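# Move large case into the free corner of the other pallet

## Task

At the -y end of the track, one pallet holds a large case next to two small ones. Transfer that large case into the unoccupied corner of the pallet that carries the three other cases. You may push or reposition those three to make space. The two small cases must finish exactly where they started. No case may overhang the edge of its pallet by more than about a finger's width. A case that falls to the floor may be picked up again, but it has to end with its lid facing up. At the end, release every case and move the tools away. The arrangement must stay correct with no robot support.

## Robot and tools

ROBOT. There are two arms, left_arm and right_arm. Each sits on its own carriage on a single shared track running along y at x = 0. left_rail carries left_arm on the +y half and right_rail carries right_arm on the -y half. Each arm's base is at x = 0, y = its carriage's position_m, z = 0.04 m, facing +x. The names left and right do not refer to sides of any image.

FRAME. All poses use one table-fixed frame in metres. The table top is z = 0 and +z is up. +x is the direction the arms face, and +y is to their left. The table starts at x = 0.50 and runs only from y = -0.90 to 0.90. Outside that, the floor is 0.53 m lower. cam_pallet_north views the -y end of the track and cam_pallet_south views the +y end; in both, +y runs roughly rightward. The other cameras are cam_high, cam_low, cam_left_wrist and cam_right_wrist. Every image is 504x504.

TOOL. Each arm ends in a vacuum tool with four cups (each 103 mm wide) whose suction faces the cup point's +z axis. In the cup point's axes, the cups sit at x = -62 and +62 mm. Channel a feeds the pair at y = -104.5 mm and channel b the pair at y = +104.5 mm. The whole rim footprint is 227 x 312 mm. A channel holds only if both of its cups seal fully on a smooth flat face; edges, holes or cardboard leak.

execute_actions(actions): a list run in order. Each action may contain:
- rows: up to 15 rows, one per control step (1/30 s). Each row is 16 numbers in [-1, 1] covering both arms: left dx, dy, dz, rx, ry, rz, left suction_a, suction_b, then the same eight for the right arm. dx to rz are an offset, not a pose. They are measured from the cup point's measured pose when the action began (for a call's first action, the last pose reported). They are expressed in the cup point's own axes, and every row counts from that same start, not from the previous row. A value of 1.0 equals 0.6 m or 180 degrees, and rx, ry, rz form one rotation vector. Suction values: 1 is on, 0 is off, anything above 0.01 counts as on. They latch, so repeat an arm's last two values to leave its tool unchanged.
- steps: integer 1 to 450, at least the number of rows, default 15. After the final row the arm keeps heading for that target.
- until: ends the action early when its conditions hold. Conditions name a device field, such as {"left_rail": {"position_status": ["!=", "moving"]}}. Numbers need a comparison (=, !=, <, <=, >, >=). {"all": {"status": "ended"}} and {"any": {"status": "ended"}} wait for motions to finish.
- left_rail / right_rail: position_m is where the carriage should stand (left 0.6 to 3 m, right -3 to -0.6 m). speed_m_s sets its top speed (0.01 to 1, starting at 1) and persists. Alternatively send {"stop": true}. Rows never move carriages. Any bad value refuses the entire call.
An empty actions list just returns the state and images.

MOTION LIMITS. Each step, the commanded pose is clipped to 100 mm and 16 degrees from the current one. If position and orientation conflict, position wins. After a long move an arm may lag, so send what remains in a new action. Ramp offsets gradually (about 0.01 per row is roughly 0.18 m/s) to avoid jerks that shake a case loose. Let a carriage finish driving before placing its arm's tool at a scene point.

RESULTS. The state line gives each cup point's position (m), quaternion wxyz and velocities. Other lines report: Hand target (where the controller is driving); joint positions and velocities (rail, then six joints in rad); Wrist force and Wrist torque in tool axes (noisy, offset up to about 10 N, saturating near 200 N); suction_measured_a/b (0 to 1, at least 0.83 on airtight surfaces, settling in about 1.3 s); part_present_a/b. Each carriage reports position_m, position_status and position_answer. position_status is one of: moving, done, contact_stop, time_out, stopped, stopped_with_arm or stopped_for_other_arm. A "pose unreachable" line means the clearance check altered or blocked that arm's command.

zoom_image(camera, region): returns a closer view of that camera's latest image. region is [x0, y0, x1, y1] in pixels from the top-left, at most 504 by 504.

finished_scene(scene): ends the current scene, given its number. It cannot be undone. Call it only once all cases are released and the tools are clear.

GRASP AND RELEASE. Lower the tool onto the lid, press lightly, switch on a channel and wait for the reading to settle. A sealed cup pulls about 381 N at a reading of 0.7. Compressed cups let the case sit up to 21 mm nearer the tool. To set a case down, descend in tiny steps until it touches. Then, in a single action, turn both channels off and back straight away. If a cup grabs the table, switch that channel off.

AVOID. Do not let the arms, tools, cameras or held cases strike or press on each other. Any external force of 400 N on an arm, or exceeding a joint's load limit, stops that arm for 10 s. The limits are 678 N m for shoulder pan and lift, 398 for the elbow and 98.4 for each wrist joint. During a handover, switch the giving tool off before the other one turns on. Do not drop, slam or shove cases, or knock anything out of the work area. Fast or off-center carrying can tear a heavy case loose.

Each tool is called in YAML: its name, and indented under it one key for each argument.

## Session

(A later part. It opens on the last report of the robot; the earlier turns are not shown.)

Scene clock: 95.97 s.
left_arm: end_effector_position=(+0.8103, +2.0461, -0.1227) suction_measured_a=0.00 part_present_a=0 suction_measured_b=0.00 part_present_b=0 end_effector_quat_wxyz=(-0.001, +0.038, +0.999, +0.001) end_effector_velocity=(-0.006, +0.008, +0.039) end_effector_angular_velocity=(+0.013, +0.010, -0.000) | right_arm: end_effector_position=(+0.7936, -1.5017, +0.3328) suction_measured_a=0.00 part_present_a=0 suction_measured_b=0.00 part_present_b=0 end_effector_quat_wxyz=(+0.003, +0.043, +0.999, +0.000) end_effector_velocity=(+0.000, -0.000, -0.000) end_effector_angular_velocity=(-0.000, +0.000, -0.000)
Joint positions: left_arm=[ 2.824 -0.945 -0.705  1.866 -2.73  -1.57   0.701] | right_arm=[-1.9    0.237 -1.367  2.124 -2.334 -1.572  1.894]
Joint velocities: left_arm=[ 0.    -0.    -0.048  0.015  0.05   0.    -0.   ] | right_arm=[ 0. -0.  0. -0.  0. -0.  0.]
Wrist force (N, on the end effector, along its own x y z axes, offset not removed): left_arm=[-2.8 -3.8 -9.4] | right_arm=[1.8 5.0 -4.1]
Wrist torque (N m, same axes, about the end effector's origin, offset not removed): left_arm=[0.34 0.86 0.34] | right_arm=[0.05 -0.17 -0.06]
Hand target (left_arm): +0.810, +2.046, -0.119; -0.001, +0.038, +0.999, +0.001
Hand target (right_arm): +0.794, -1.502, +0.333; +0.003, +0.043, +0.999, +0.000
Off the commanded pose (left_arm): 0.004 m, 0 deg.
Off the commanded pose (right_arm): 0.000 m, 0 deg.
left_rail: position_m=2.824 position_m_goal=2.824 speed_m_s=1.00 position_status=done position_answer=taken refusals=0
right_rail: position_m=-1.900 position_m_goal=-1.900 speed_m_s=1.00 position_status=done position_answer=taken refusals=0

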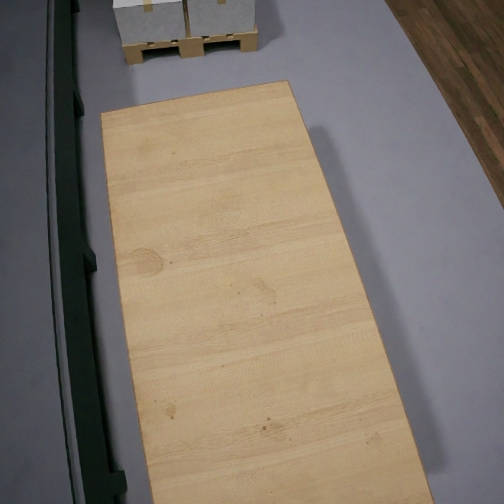

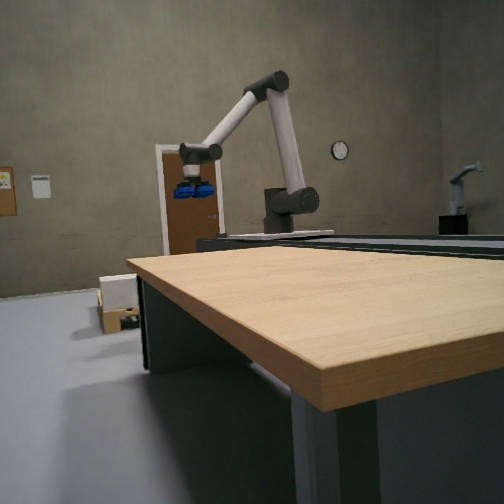

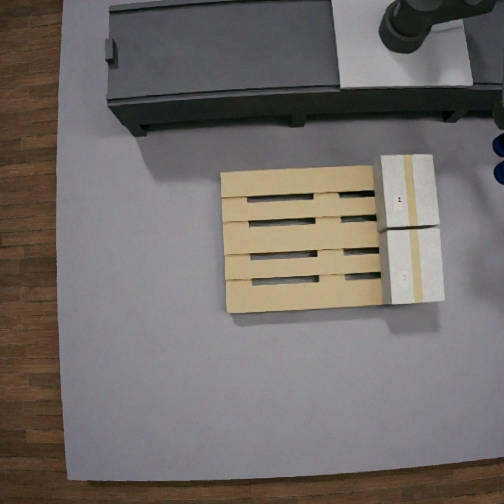

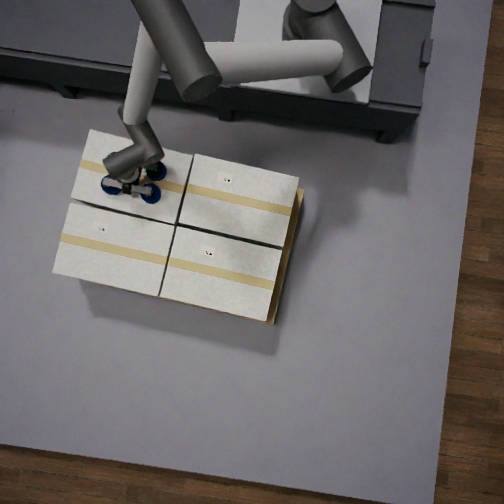

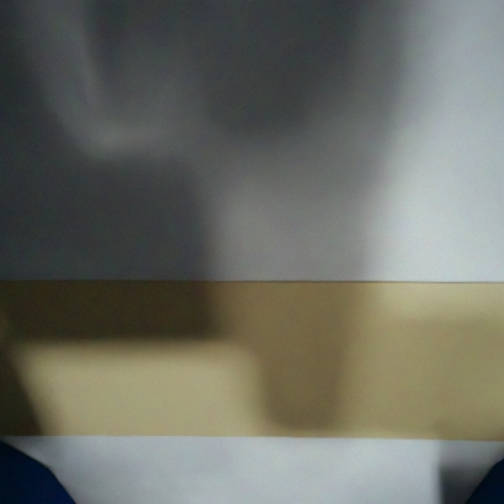

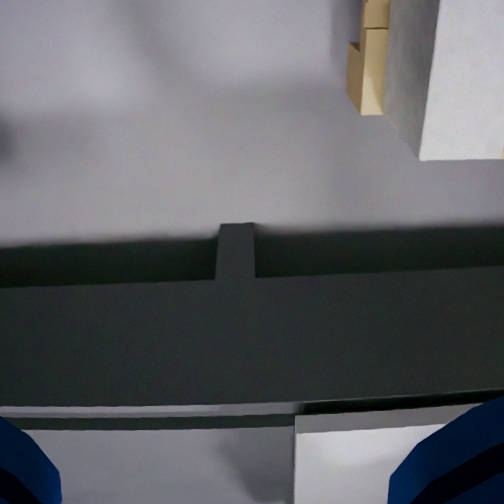

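execute_actions:
  actions:
    - {"rows":[[0,0,-0.04,0,0,0,0,0,0,0,0,0,0,0,0,0],[0,0,-0.1,0,0,0,0,0,0,0,0,0,0,0,0,0],[0,0,-0.158,0,0,0,0,0,0,0,0,0,0,0,0,0]],"steps":3}

Scene clock: 96.60 s.
left_arm: end_effector_position=(+0.8100, +2.0466, -0.1102) suction_measured_a=0.00 part_present_a=0 suction_measured_b=0.00 part_present_b=0 end_effector_quat_wxyz=(-0.001, +0.038, +0.999, +0.002) end_effector_velocity=(-0.003, +0.004, +0.285) end_effector_angular_velocity=(+0.012, +0.008, -0.000) | right_arm: end_effector_position=(+0.7936, -1.5017, +0.3328) suction_measured_a=0.00 part_present_a=0 suction_measured_b=0.00 part_present_b=0 end_effector_quat_wxyz=(+0.003, +0.043, +0.999, +0.000) end_effector_velocity=(-0.000, -0.000, +0.000) end_effector_angular_velocity=(+0.000, -0.000, +0.000)
Joint positions: left_arm=[ 2.824 -0.945 -0.719  1.869 -2.717 -1.57   0.701] | right_arm=[-1.9    0.237 -1.367  2.124 -2.334 -1.572  1.894]
Joint velocities: left_arm=[ 0.    -0.    -0.319  0.047  0.286  0.     0.   ] | right_arm=[ 0. -0. -0.  0. -0.  0. -0.]
Wrist force (N, on the end effector, along its own x y z axes, offset not removed): left_arm=[-5.3 -1.9 12.9] | right_arm=[-2.3 0.0 0.7]
Wrist torque (N m, same axes, about the end effector's origin, offset not removed): left_arm=[-0.25 1.39 0.04] | right_arm=[-0.69 0.57 0.14]
Hand target (left_arm): +0.811, +2.046, -0.033; +0.000, +0.038, +0.999, +0.000
Hand target (right_arm): +0.794, -1.502, +0.333; +0.003, +0.043, +0.999, +0.000
Off the commanded pose (left_arm): 0.082 m, 0 deg.
Off the commanded pose (right_arm): 0.000 m, 0 deg.
left_rail: position_m=2.824 position_m_goal=2.824 speed_m_s=1.00 position_status=done position_answer=taken refusals=0
right_rail: position_m=-1.900 position_m_goal=-1.900 speed_m_s=1.00 position_status=done position_answer=taken refusals=0

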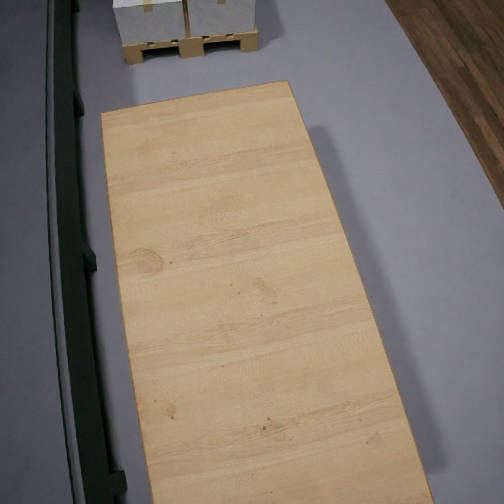

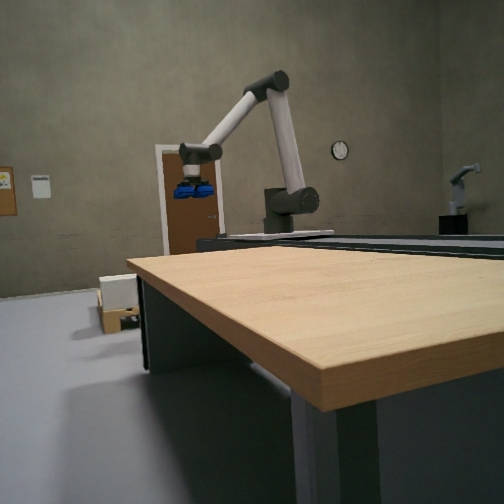

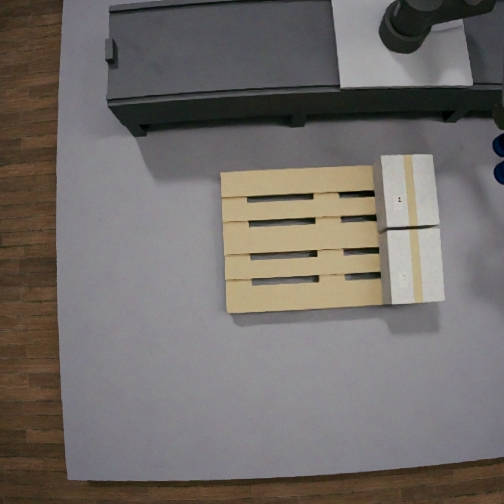

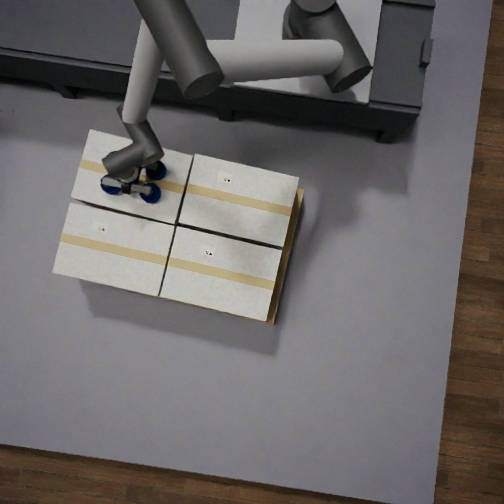

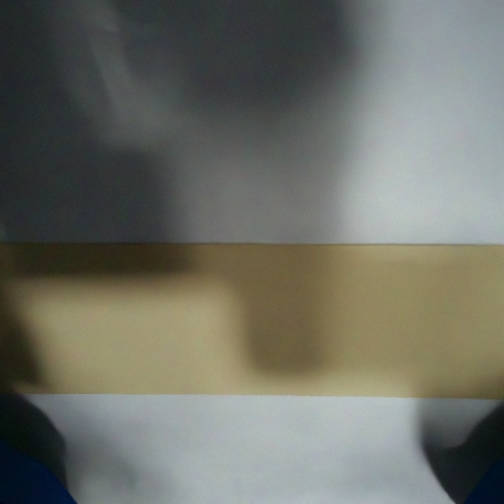

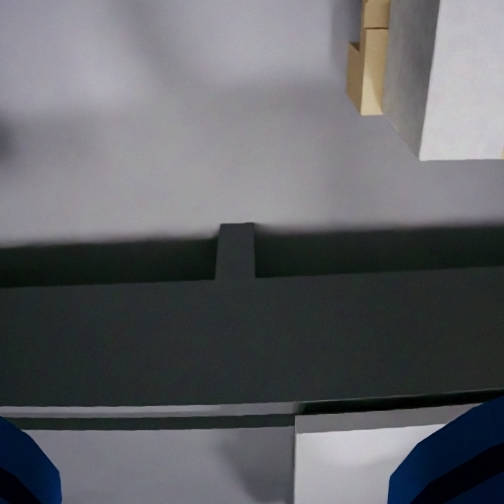

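execute_actions:
  actions: []

Scene clock: 96.80 s.
left_arm: end_effector_position=(+0.8110, +2.0456, -0.0436) suction_measured_a=0.00 part_present_a=0 suction_measured_b=0.00 part_present_b=0 end_effector_quat_wxyz=(+0.000, +0.038, +0.999, +0.000) end_effector_velocity=(-0.001, +0.002, +0.123) end_effector_angular_velocity=(-0.006, -0.004, -0.002) | right_arm: end_effector_position=(+0.7936, -1.5017, +0.3328) suction_measured_a=0.00 part_present_a=0 suction_measured_b=0.00 part_present_b=0 end_effector_quat_wxyz=(+0.003, +0.043, +0.999, +0.000) end_effector_velocity=(-0.000, +0.000, +0.000) end_effector_angular_velocity=(+0.000, -0.000, +0.000)
Joint positions: left_arm=[ 2.824 -0.945 -0.791  1.875 -2.655 -1.57   0.701] | right_arm=[-1.9    0.237 -1.367  2.124 -2.334 -1.572  1.894]
Joint velocities: left_arm=[ 0.     0.001 -0.133  0.013  0.113  0.     0.002] | right_arm=[ 0.  0. -0.  0. -0.  0. -0.]
Wrist force (N, on the end effector, along its own x y z axes, offset not removed): left_arm=[-5.1 0.0 -4.4] | right_arm=[-0.7 1.4 -3.9]
Wrist torque (N m, same axes, about the end effector's origin, offset not removed): left_arm=[0.02 1.51 0.18] | right_arm=[-0.42 0.25 0.19]
Hand target (left_arm): +0.811, +2.046, -0.033; +0.000, +0.038, +0.999, +0.000
Hand target (right_arm): +0.794, -1.502, +0.333; +0.003, +0.043, +0.999, +0.000
Off the commanded pose (left_arm): 0.016 m, 0 deg.
Off the commanded pose (right_arm): 0.000 m, 0 deg.
left_rail: position_m=2.824 position_m_goal=2.824 speed_m_s=1.00 position_status=done position_answer=taken refusals=0
right_rail: position_m=-1.900 position_m_goal=-1.900 speed_m_s=1.00 position_status=done position_answer=taken refusals=0

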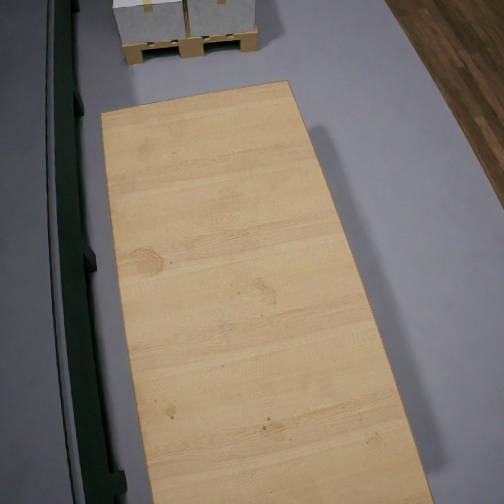

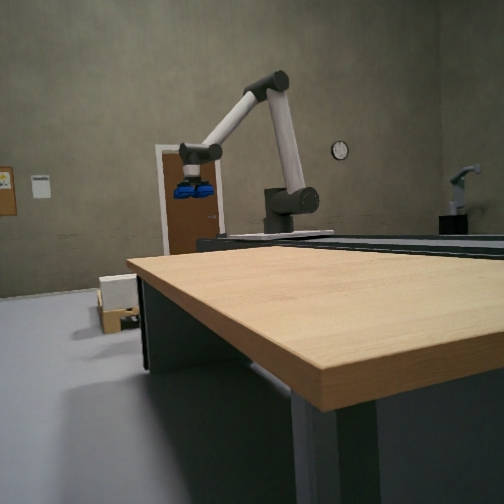

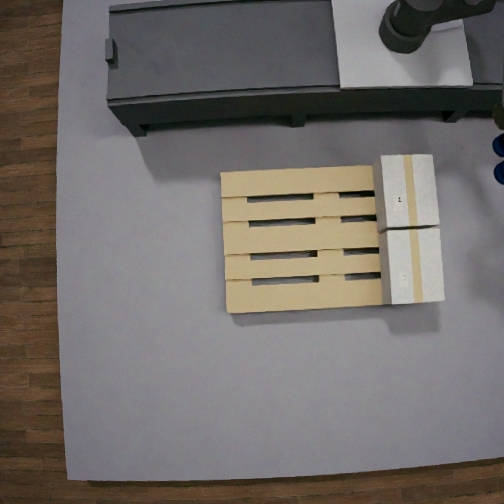

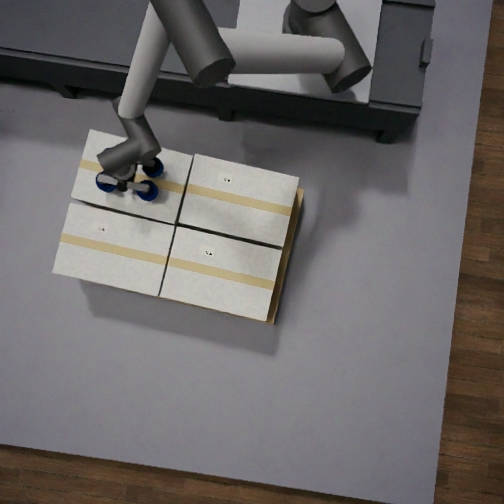

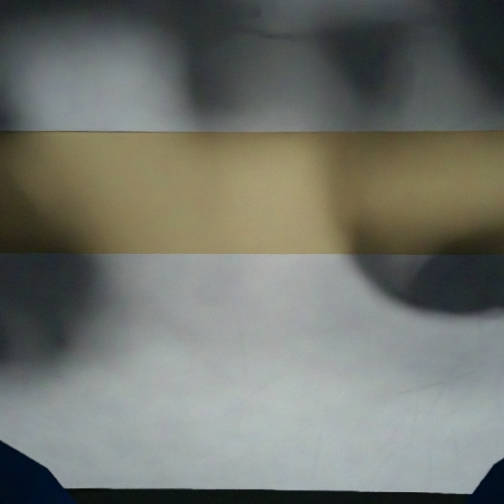

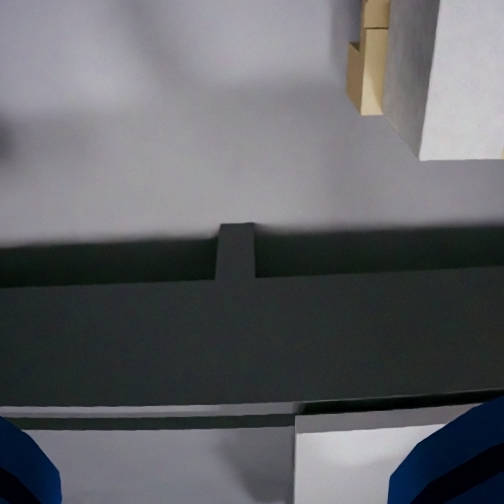

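execute_actions:
  actions:
    - {"rows":[[0,0,-0.09,0,0,0,0,0,0,0,0,0,0,0,0,0],[0,0,-0.165,0,0,0,0,0,0,0,0,0,0,0,0,0]],"steps":2,"left_rail":{"position_m":2.1}}

Scene clock: 97.03 s.
left_arm: end_effector_position=(+0.8108, +2.0455, -0.0307) suction_measured_a=0.00 part_present_a=0 suction_measured_b=0.00 part_present_b=0 end_effector_quat_wxyz=(+0.000, +0.038, +0.999, +0.000) end_effector_velocity=(-0.007, -0.031, +0.199) end_effector_angular_velocity=(+0.027, +0.019, +0.001) | right_arm: end_effector_position=(+0.7936, -1.5017, +0.3328) suction_measured_a=0.00 part_present_a=0 suction_measured_b=0.00 part_present_b=0 end_effector_quat_wxyz=(+0.003, +0.043, +0.999, +0.000) end_effector_velocity=(+0.000, -0.000, -0.000) end_effector_angular_velocity=(-0.000, +0.000, +0.000)
Joint positions: left_arm=[ 2.823 -0.945 -0.805  1.877 -2.642 -1.57   0.701] | right_arm=[-1.9    0.237 -1.367  2.124 -2.334 -1.572  1.894]
Joint velocities: left_arm=[-0.043  0.001 -0.22   0.012  0.242  0.    -0.   ] | right_arm=[ 0. -0.  0. -0.  0.  0. -0.]
Wrist force (N, on the end effector, along its own x y z axes, offset not removed): left_arm=[-5.6 -1.6 13.6] | right_arm=[-2.9 4.4 -2.9]
Wrist torque (N m, same axes, about the end effector's origin, offset not removed): left_arm=[-0.30 1.51 0.07] | right_arm=[0.00 0.52 0.12]
Hand target (left_arm): +0.811, +2.039, +0.051; +0.001, +0.038, +0.999, -0.001
Hand target (right_arm): +0.794, -1.502, +0.333; +0.003, +0.043, +0.999, +0.000
Off the commanded pose (left_arm): 0.086 m, 0 deg.
Off the commanded pose (right_arm): 0.000 m, 0 deg.
left_rail: position_m=2.823 position_m_goal=2.100 speed_m_s=1.00 position_status=moving position_answer=taken refusals=0
right_rail: position_m=-1.900 position_m_goal=-1.900 speed_m_s=1.00 position_status=done position_answer=taken refusals=0

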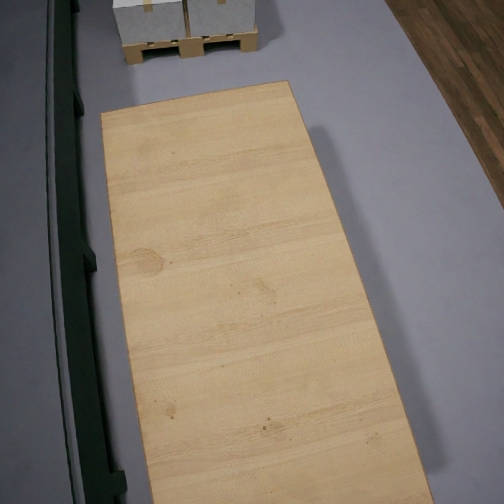

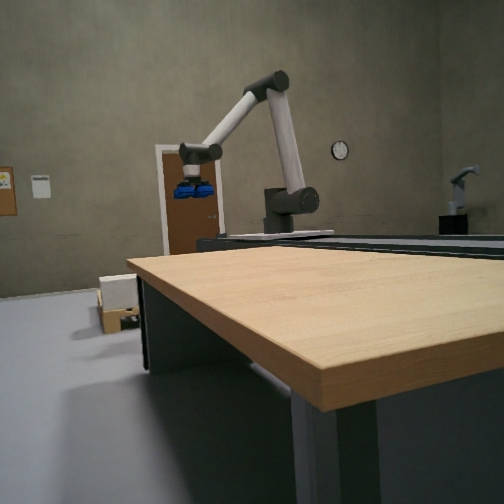

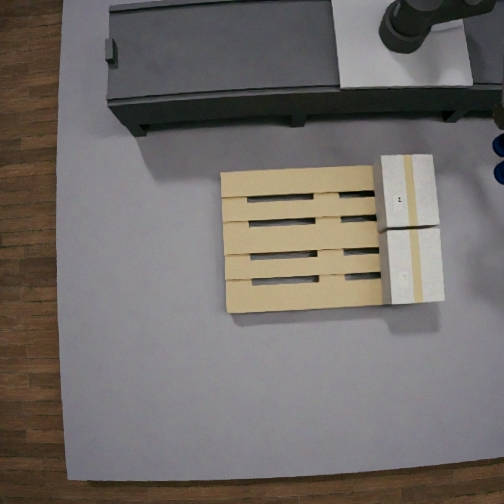

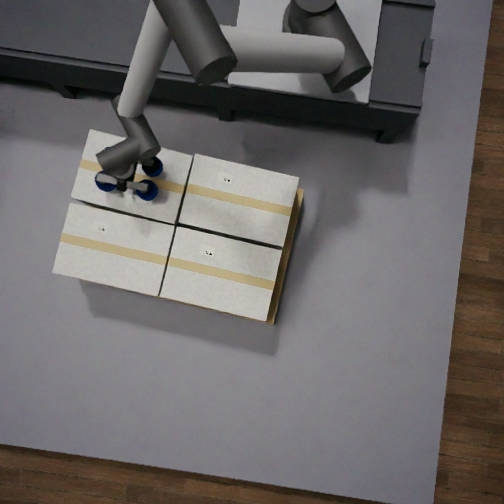

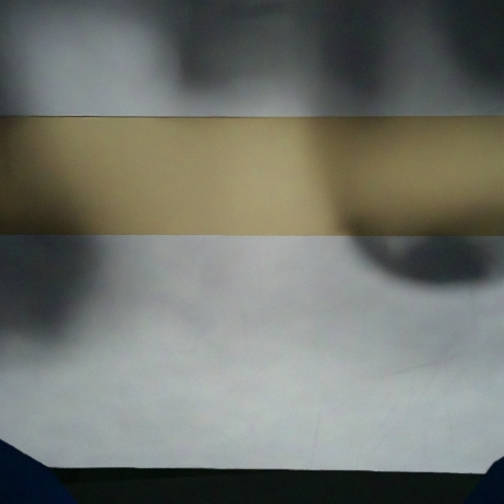

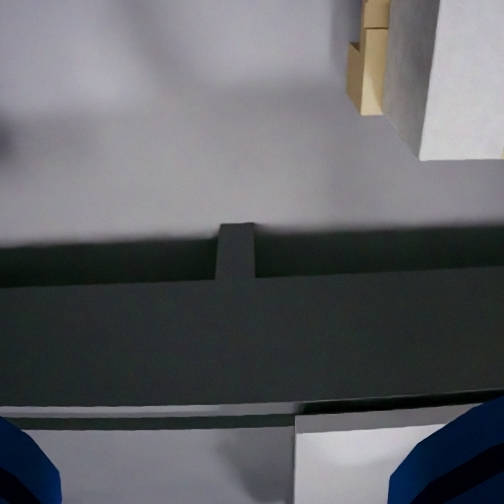

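zoom_image:
  camera: "cam_pallet_north"
  region: [200, 130, 470, 340]

execute_actions:
  actions: []

Region (200, 130, 470, 340) of cam_pallet_north's 504x504 image, scaled by 1.867, with more detail than that image has.

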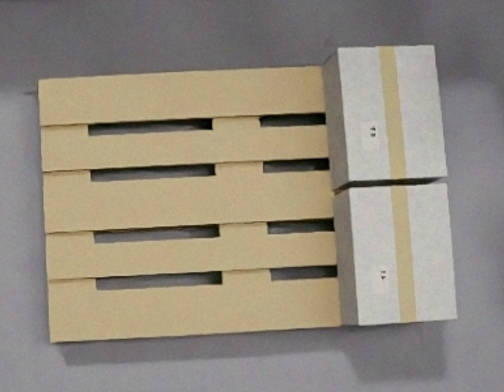

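Scene clock: 97.60 s.
left_arm: end_effector_position=(+0.8114, +1.7047, +0.0506) suction_measured_a=0.00 part_present_a=0 suction_measured_b=0.00 part_present_b=0 end_effector_quat_wxyz=(+0.001, +0.037, +0.999, -0.001) end_effector_velocity=(-0.000, -1.003, +0.001) end_effector_angular_velocity=(+0.001, +0.000, -0.000) | right_arm: end_effector_position=(+0.7936, -1.5017, +0.3328) suction_measured_a=0.00 part_present_a=0 suction_measured_b=0.00 part_present_b=0 end_effector_quat_wxyz=(+0.003, +0.043, +0.999, +0.000) end_effector_velocity=(-0.000, +0.000, -0.000) end_effector_angular_velocity=(-0.000, +0.000, -0.000)
Joint positions: left_arm=[ 2.483 -0.944 -0.889  1.875 -2.559 -1.57   0.702] | right_arm=[-1.9    0.237 -1.367  2.124 -2.334 -1.572  1.894]
Joint velocities: left_arm=[-1.003 -0.    -0.001 -0.     0.002  0.    -0.   ] | right_arm=[ 0.  0.  0.  0. -0. -0.  0.]
Wrist force (N, on the end effector, along its own x y z axes, offset not removed): left_arm=[-4.1 -1.9 -2.9] | right_arm=[-0.5 3.2 2.2]
Wrist torque (N m, same axes, about the end effector's origin, offset not removed): left_arm=[-0.41 1.41 0.11] | right_arm=[-0.12 0.12 0.06]
Hand target (left_arm): +0.811, +1.646, +0.051; +0.001, +0.038, +0.999, -0.001
Hand target (right_arm): +0.794, -1.502, +0.333; +0.003, +0.043, +0.999, +0.000
Off the commanded pose (left_arm): 0.005 m, 0 deg.
Off the commanded pose (right_arm): 0.000 m, 0 deg.
left_rail: position_m=2.483 position_m_goal=2.100 speed_m_s=1.00 position_status=moving position_answer=taken refusals=0
right_rail: position_m=-1.900 position_m_goal=-1.900 speed_m_s=1.00 position_status=done position_answer=taken refusals=0

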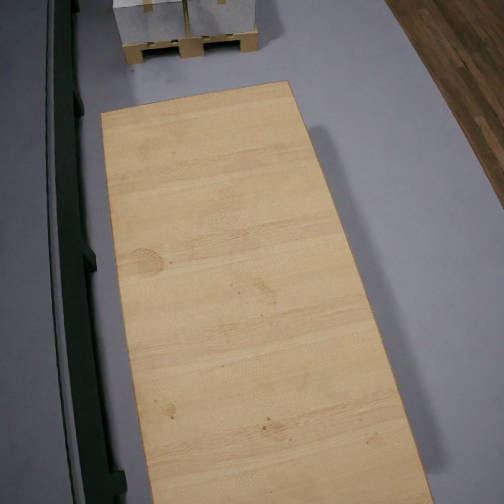

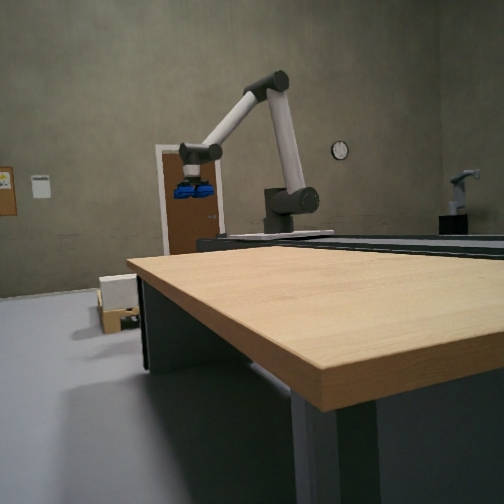

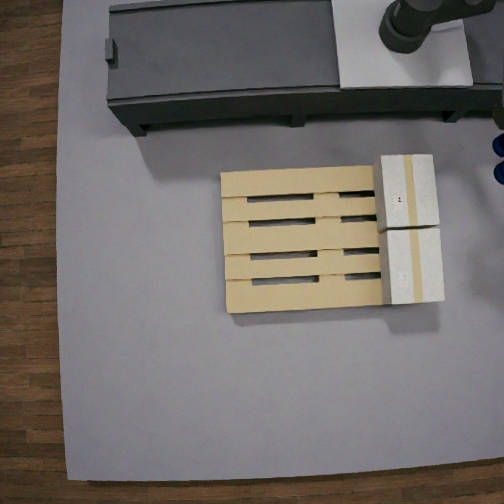

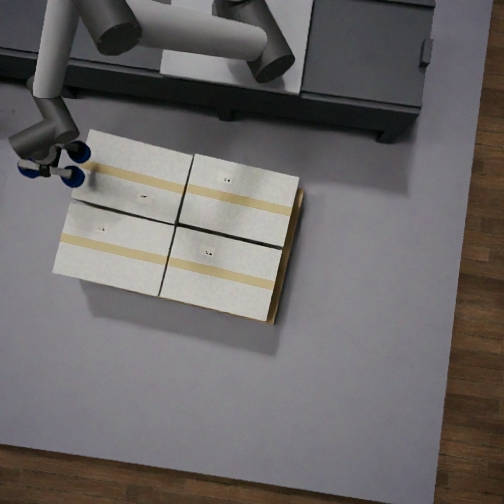

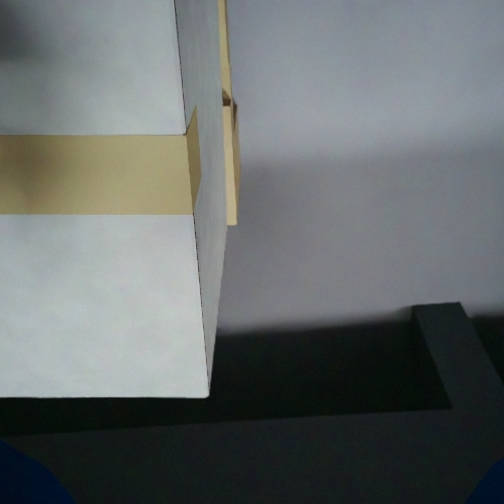

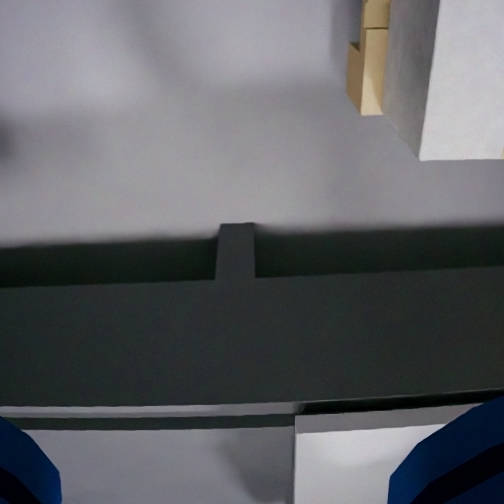

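zoom_image:
  camera: "cam_left_wrist"
  region: [150, 60, 330, 420]

Region (150, 60, 330, 420) of cam_left_wrist's 504x504 image, scaled by 1.400, with more detail than that image has.

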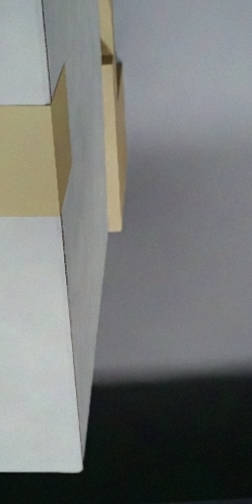

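zoom_image:
  camera: "cam_high"
  region: [90, 0, 290, 80]

Region (90, 0, 290, 80) of cam_high's 504x504 image, scaled by 2.520, with more detail than that image has; it fills the top 202 rows of this view, and the rest is white.

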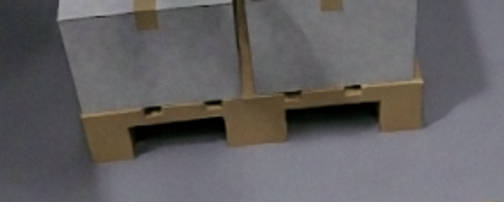

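zoom_image:
  camera: "cam_high"
  region: [105, 0, 165, 70]

execute_actions:
  actions: []

Region (105, 0, 165, 70) of cam_high's 504x504 image, scaled by 7.200, with more detail than that image has; it fills the left 432 columns of this view, and the rest is white.

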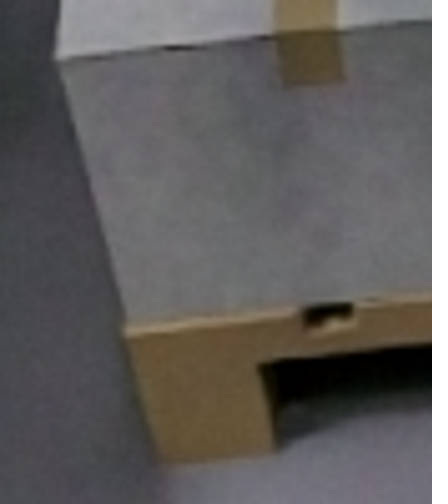

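Scene clock: 101.33 s.
left_arm: end_effector_position=(+0.8113, +1.3219, +0.0508) suction_measured_a=0.00 part_present_a=0 suction_measured_b=0.00 part_present_b=0 end_effector_quat_wxyz=(+0.001, +0.038, +0.999, -0.001) end_effector_velocity=(+0.000, +0.000, -0.000) end_effector_angular_velocity=(+0.000, +0.000, +0.000) | right_arm: end_effector_position=(+0.7936, -1.5017, +0.3328) suction_measured_a=0.00 part_present_a=0 suction_measured_b=0.00 part_present_b=0 end_effector_quat_wxyz=(+0.003, +0.043, +0.999, +0.000) end_effector_velocity=(-0.000, +0.000, +0.000) end_effector_angular_velocity=(+0.000, -0.000, +0.000)
Joint positions: left_arm=[ 2.1   -0.944 -0.889  1.875 -2.559 -1.57   0.702] | right_arm=[-1.9    0.237 -1.367  2.124 -2.334 -1.572  1.894]
Joint velocities: left_arm=[ 0.  0.  0. -0.  0. -0.  0.] | right_arm=[ 0.  0. -0.  0. -0. -0.  0.]
Wrist force (N, on the end effector, along its own x y z axes, offset not removed): left_arm=[-8.5 -2.5 0.4] | right_arm=[-1.8 1.4 -2.8]
Wrist torque (N m, same axes, about the end effector's origin, offset not removed): left_arm=[-0.45 1.86 0.10] | right_arm=[-0.45 0.30 0.11]
Hand target (left_arm): +0.811, +1.322, +0.051; +0.001, +0.038, +0.999, -0.001
Hand target (right_arm): +0.794, -1.502, +0.333; +0.003, +0.043, +0.999, +0.000
Off the commanded pose (left_arm): 0.005 m, 0 deg.
Off the commanded pose (right_arm): 0.000 m, 0 deg.
left_rail: position_m=2.100 position_m_goal=2.100 speed_m_s=1.00 position_status=done position_answer=taken refusals=0
right_rail: position_m=-1.900 position_m_goal=-1.900 speed_m_s=1.00 position_status=done position_answer=taken refusals=0

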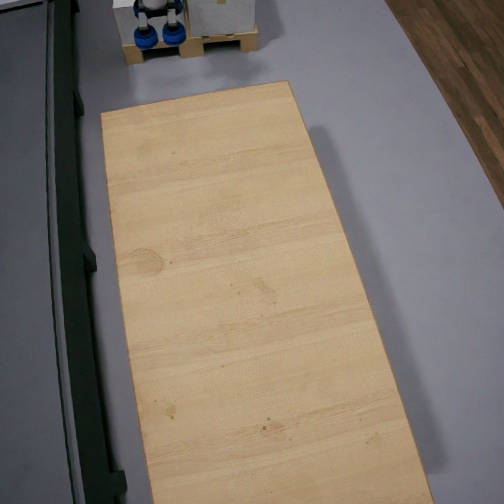

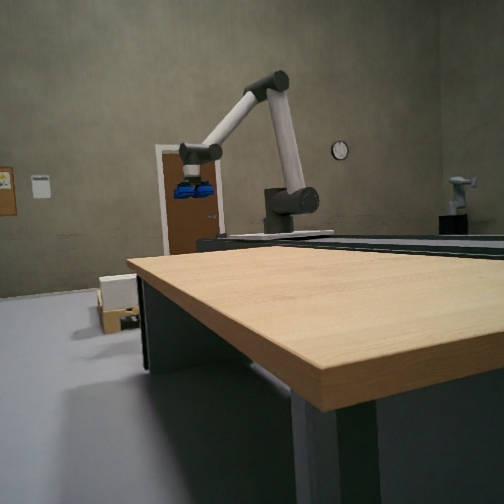

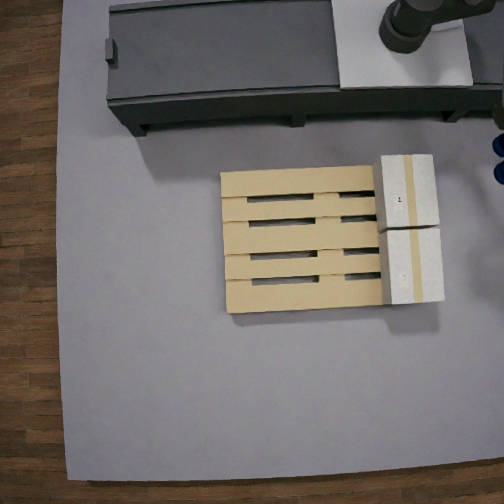

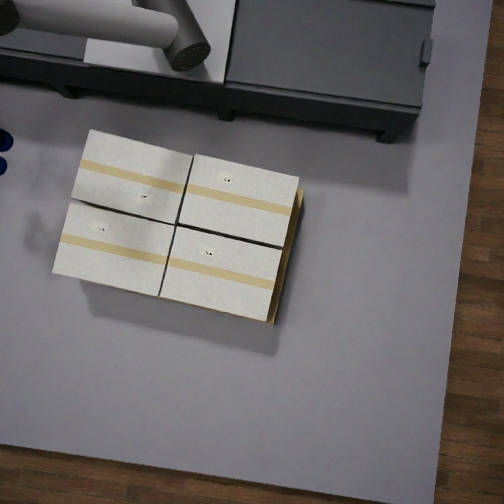

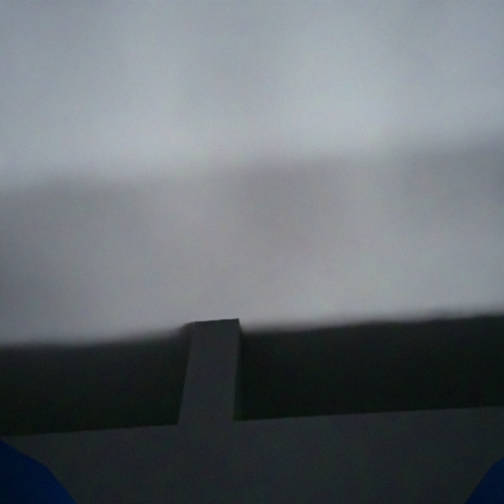

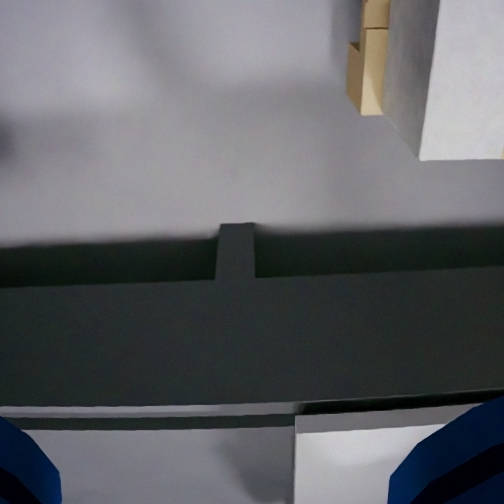

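zoom_image:
  camera: "cam_pallet_south"
  region: [40, 110, 320, 340]

zoom_image:
  camera: "cam_high"
  region: [180, 0, 280, 70]

Region (40, 110, 320, 340) of cam_pallet_south's 504x504 image, scaled by 1.800, with more detail than that image has; it fills the top 414 rows of this view, and the rest is white.

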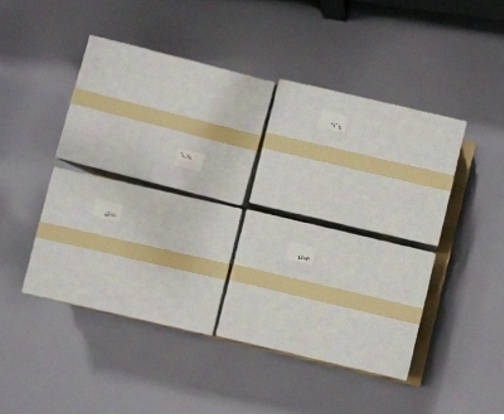

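Region (180, 0, 280, 70) of cam_high's 504x504 image, scaled by 5.040, with more detail than that image has; it fills the top 353 rows of this view, and the rest is white.

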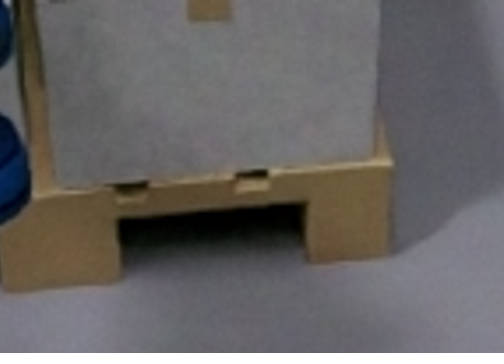

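finished_scene:
  scene: 2

The scene is finished: the task was done.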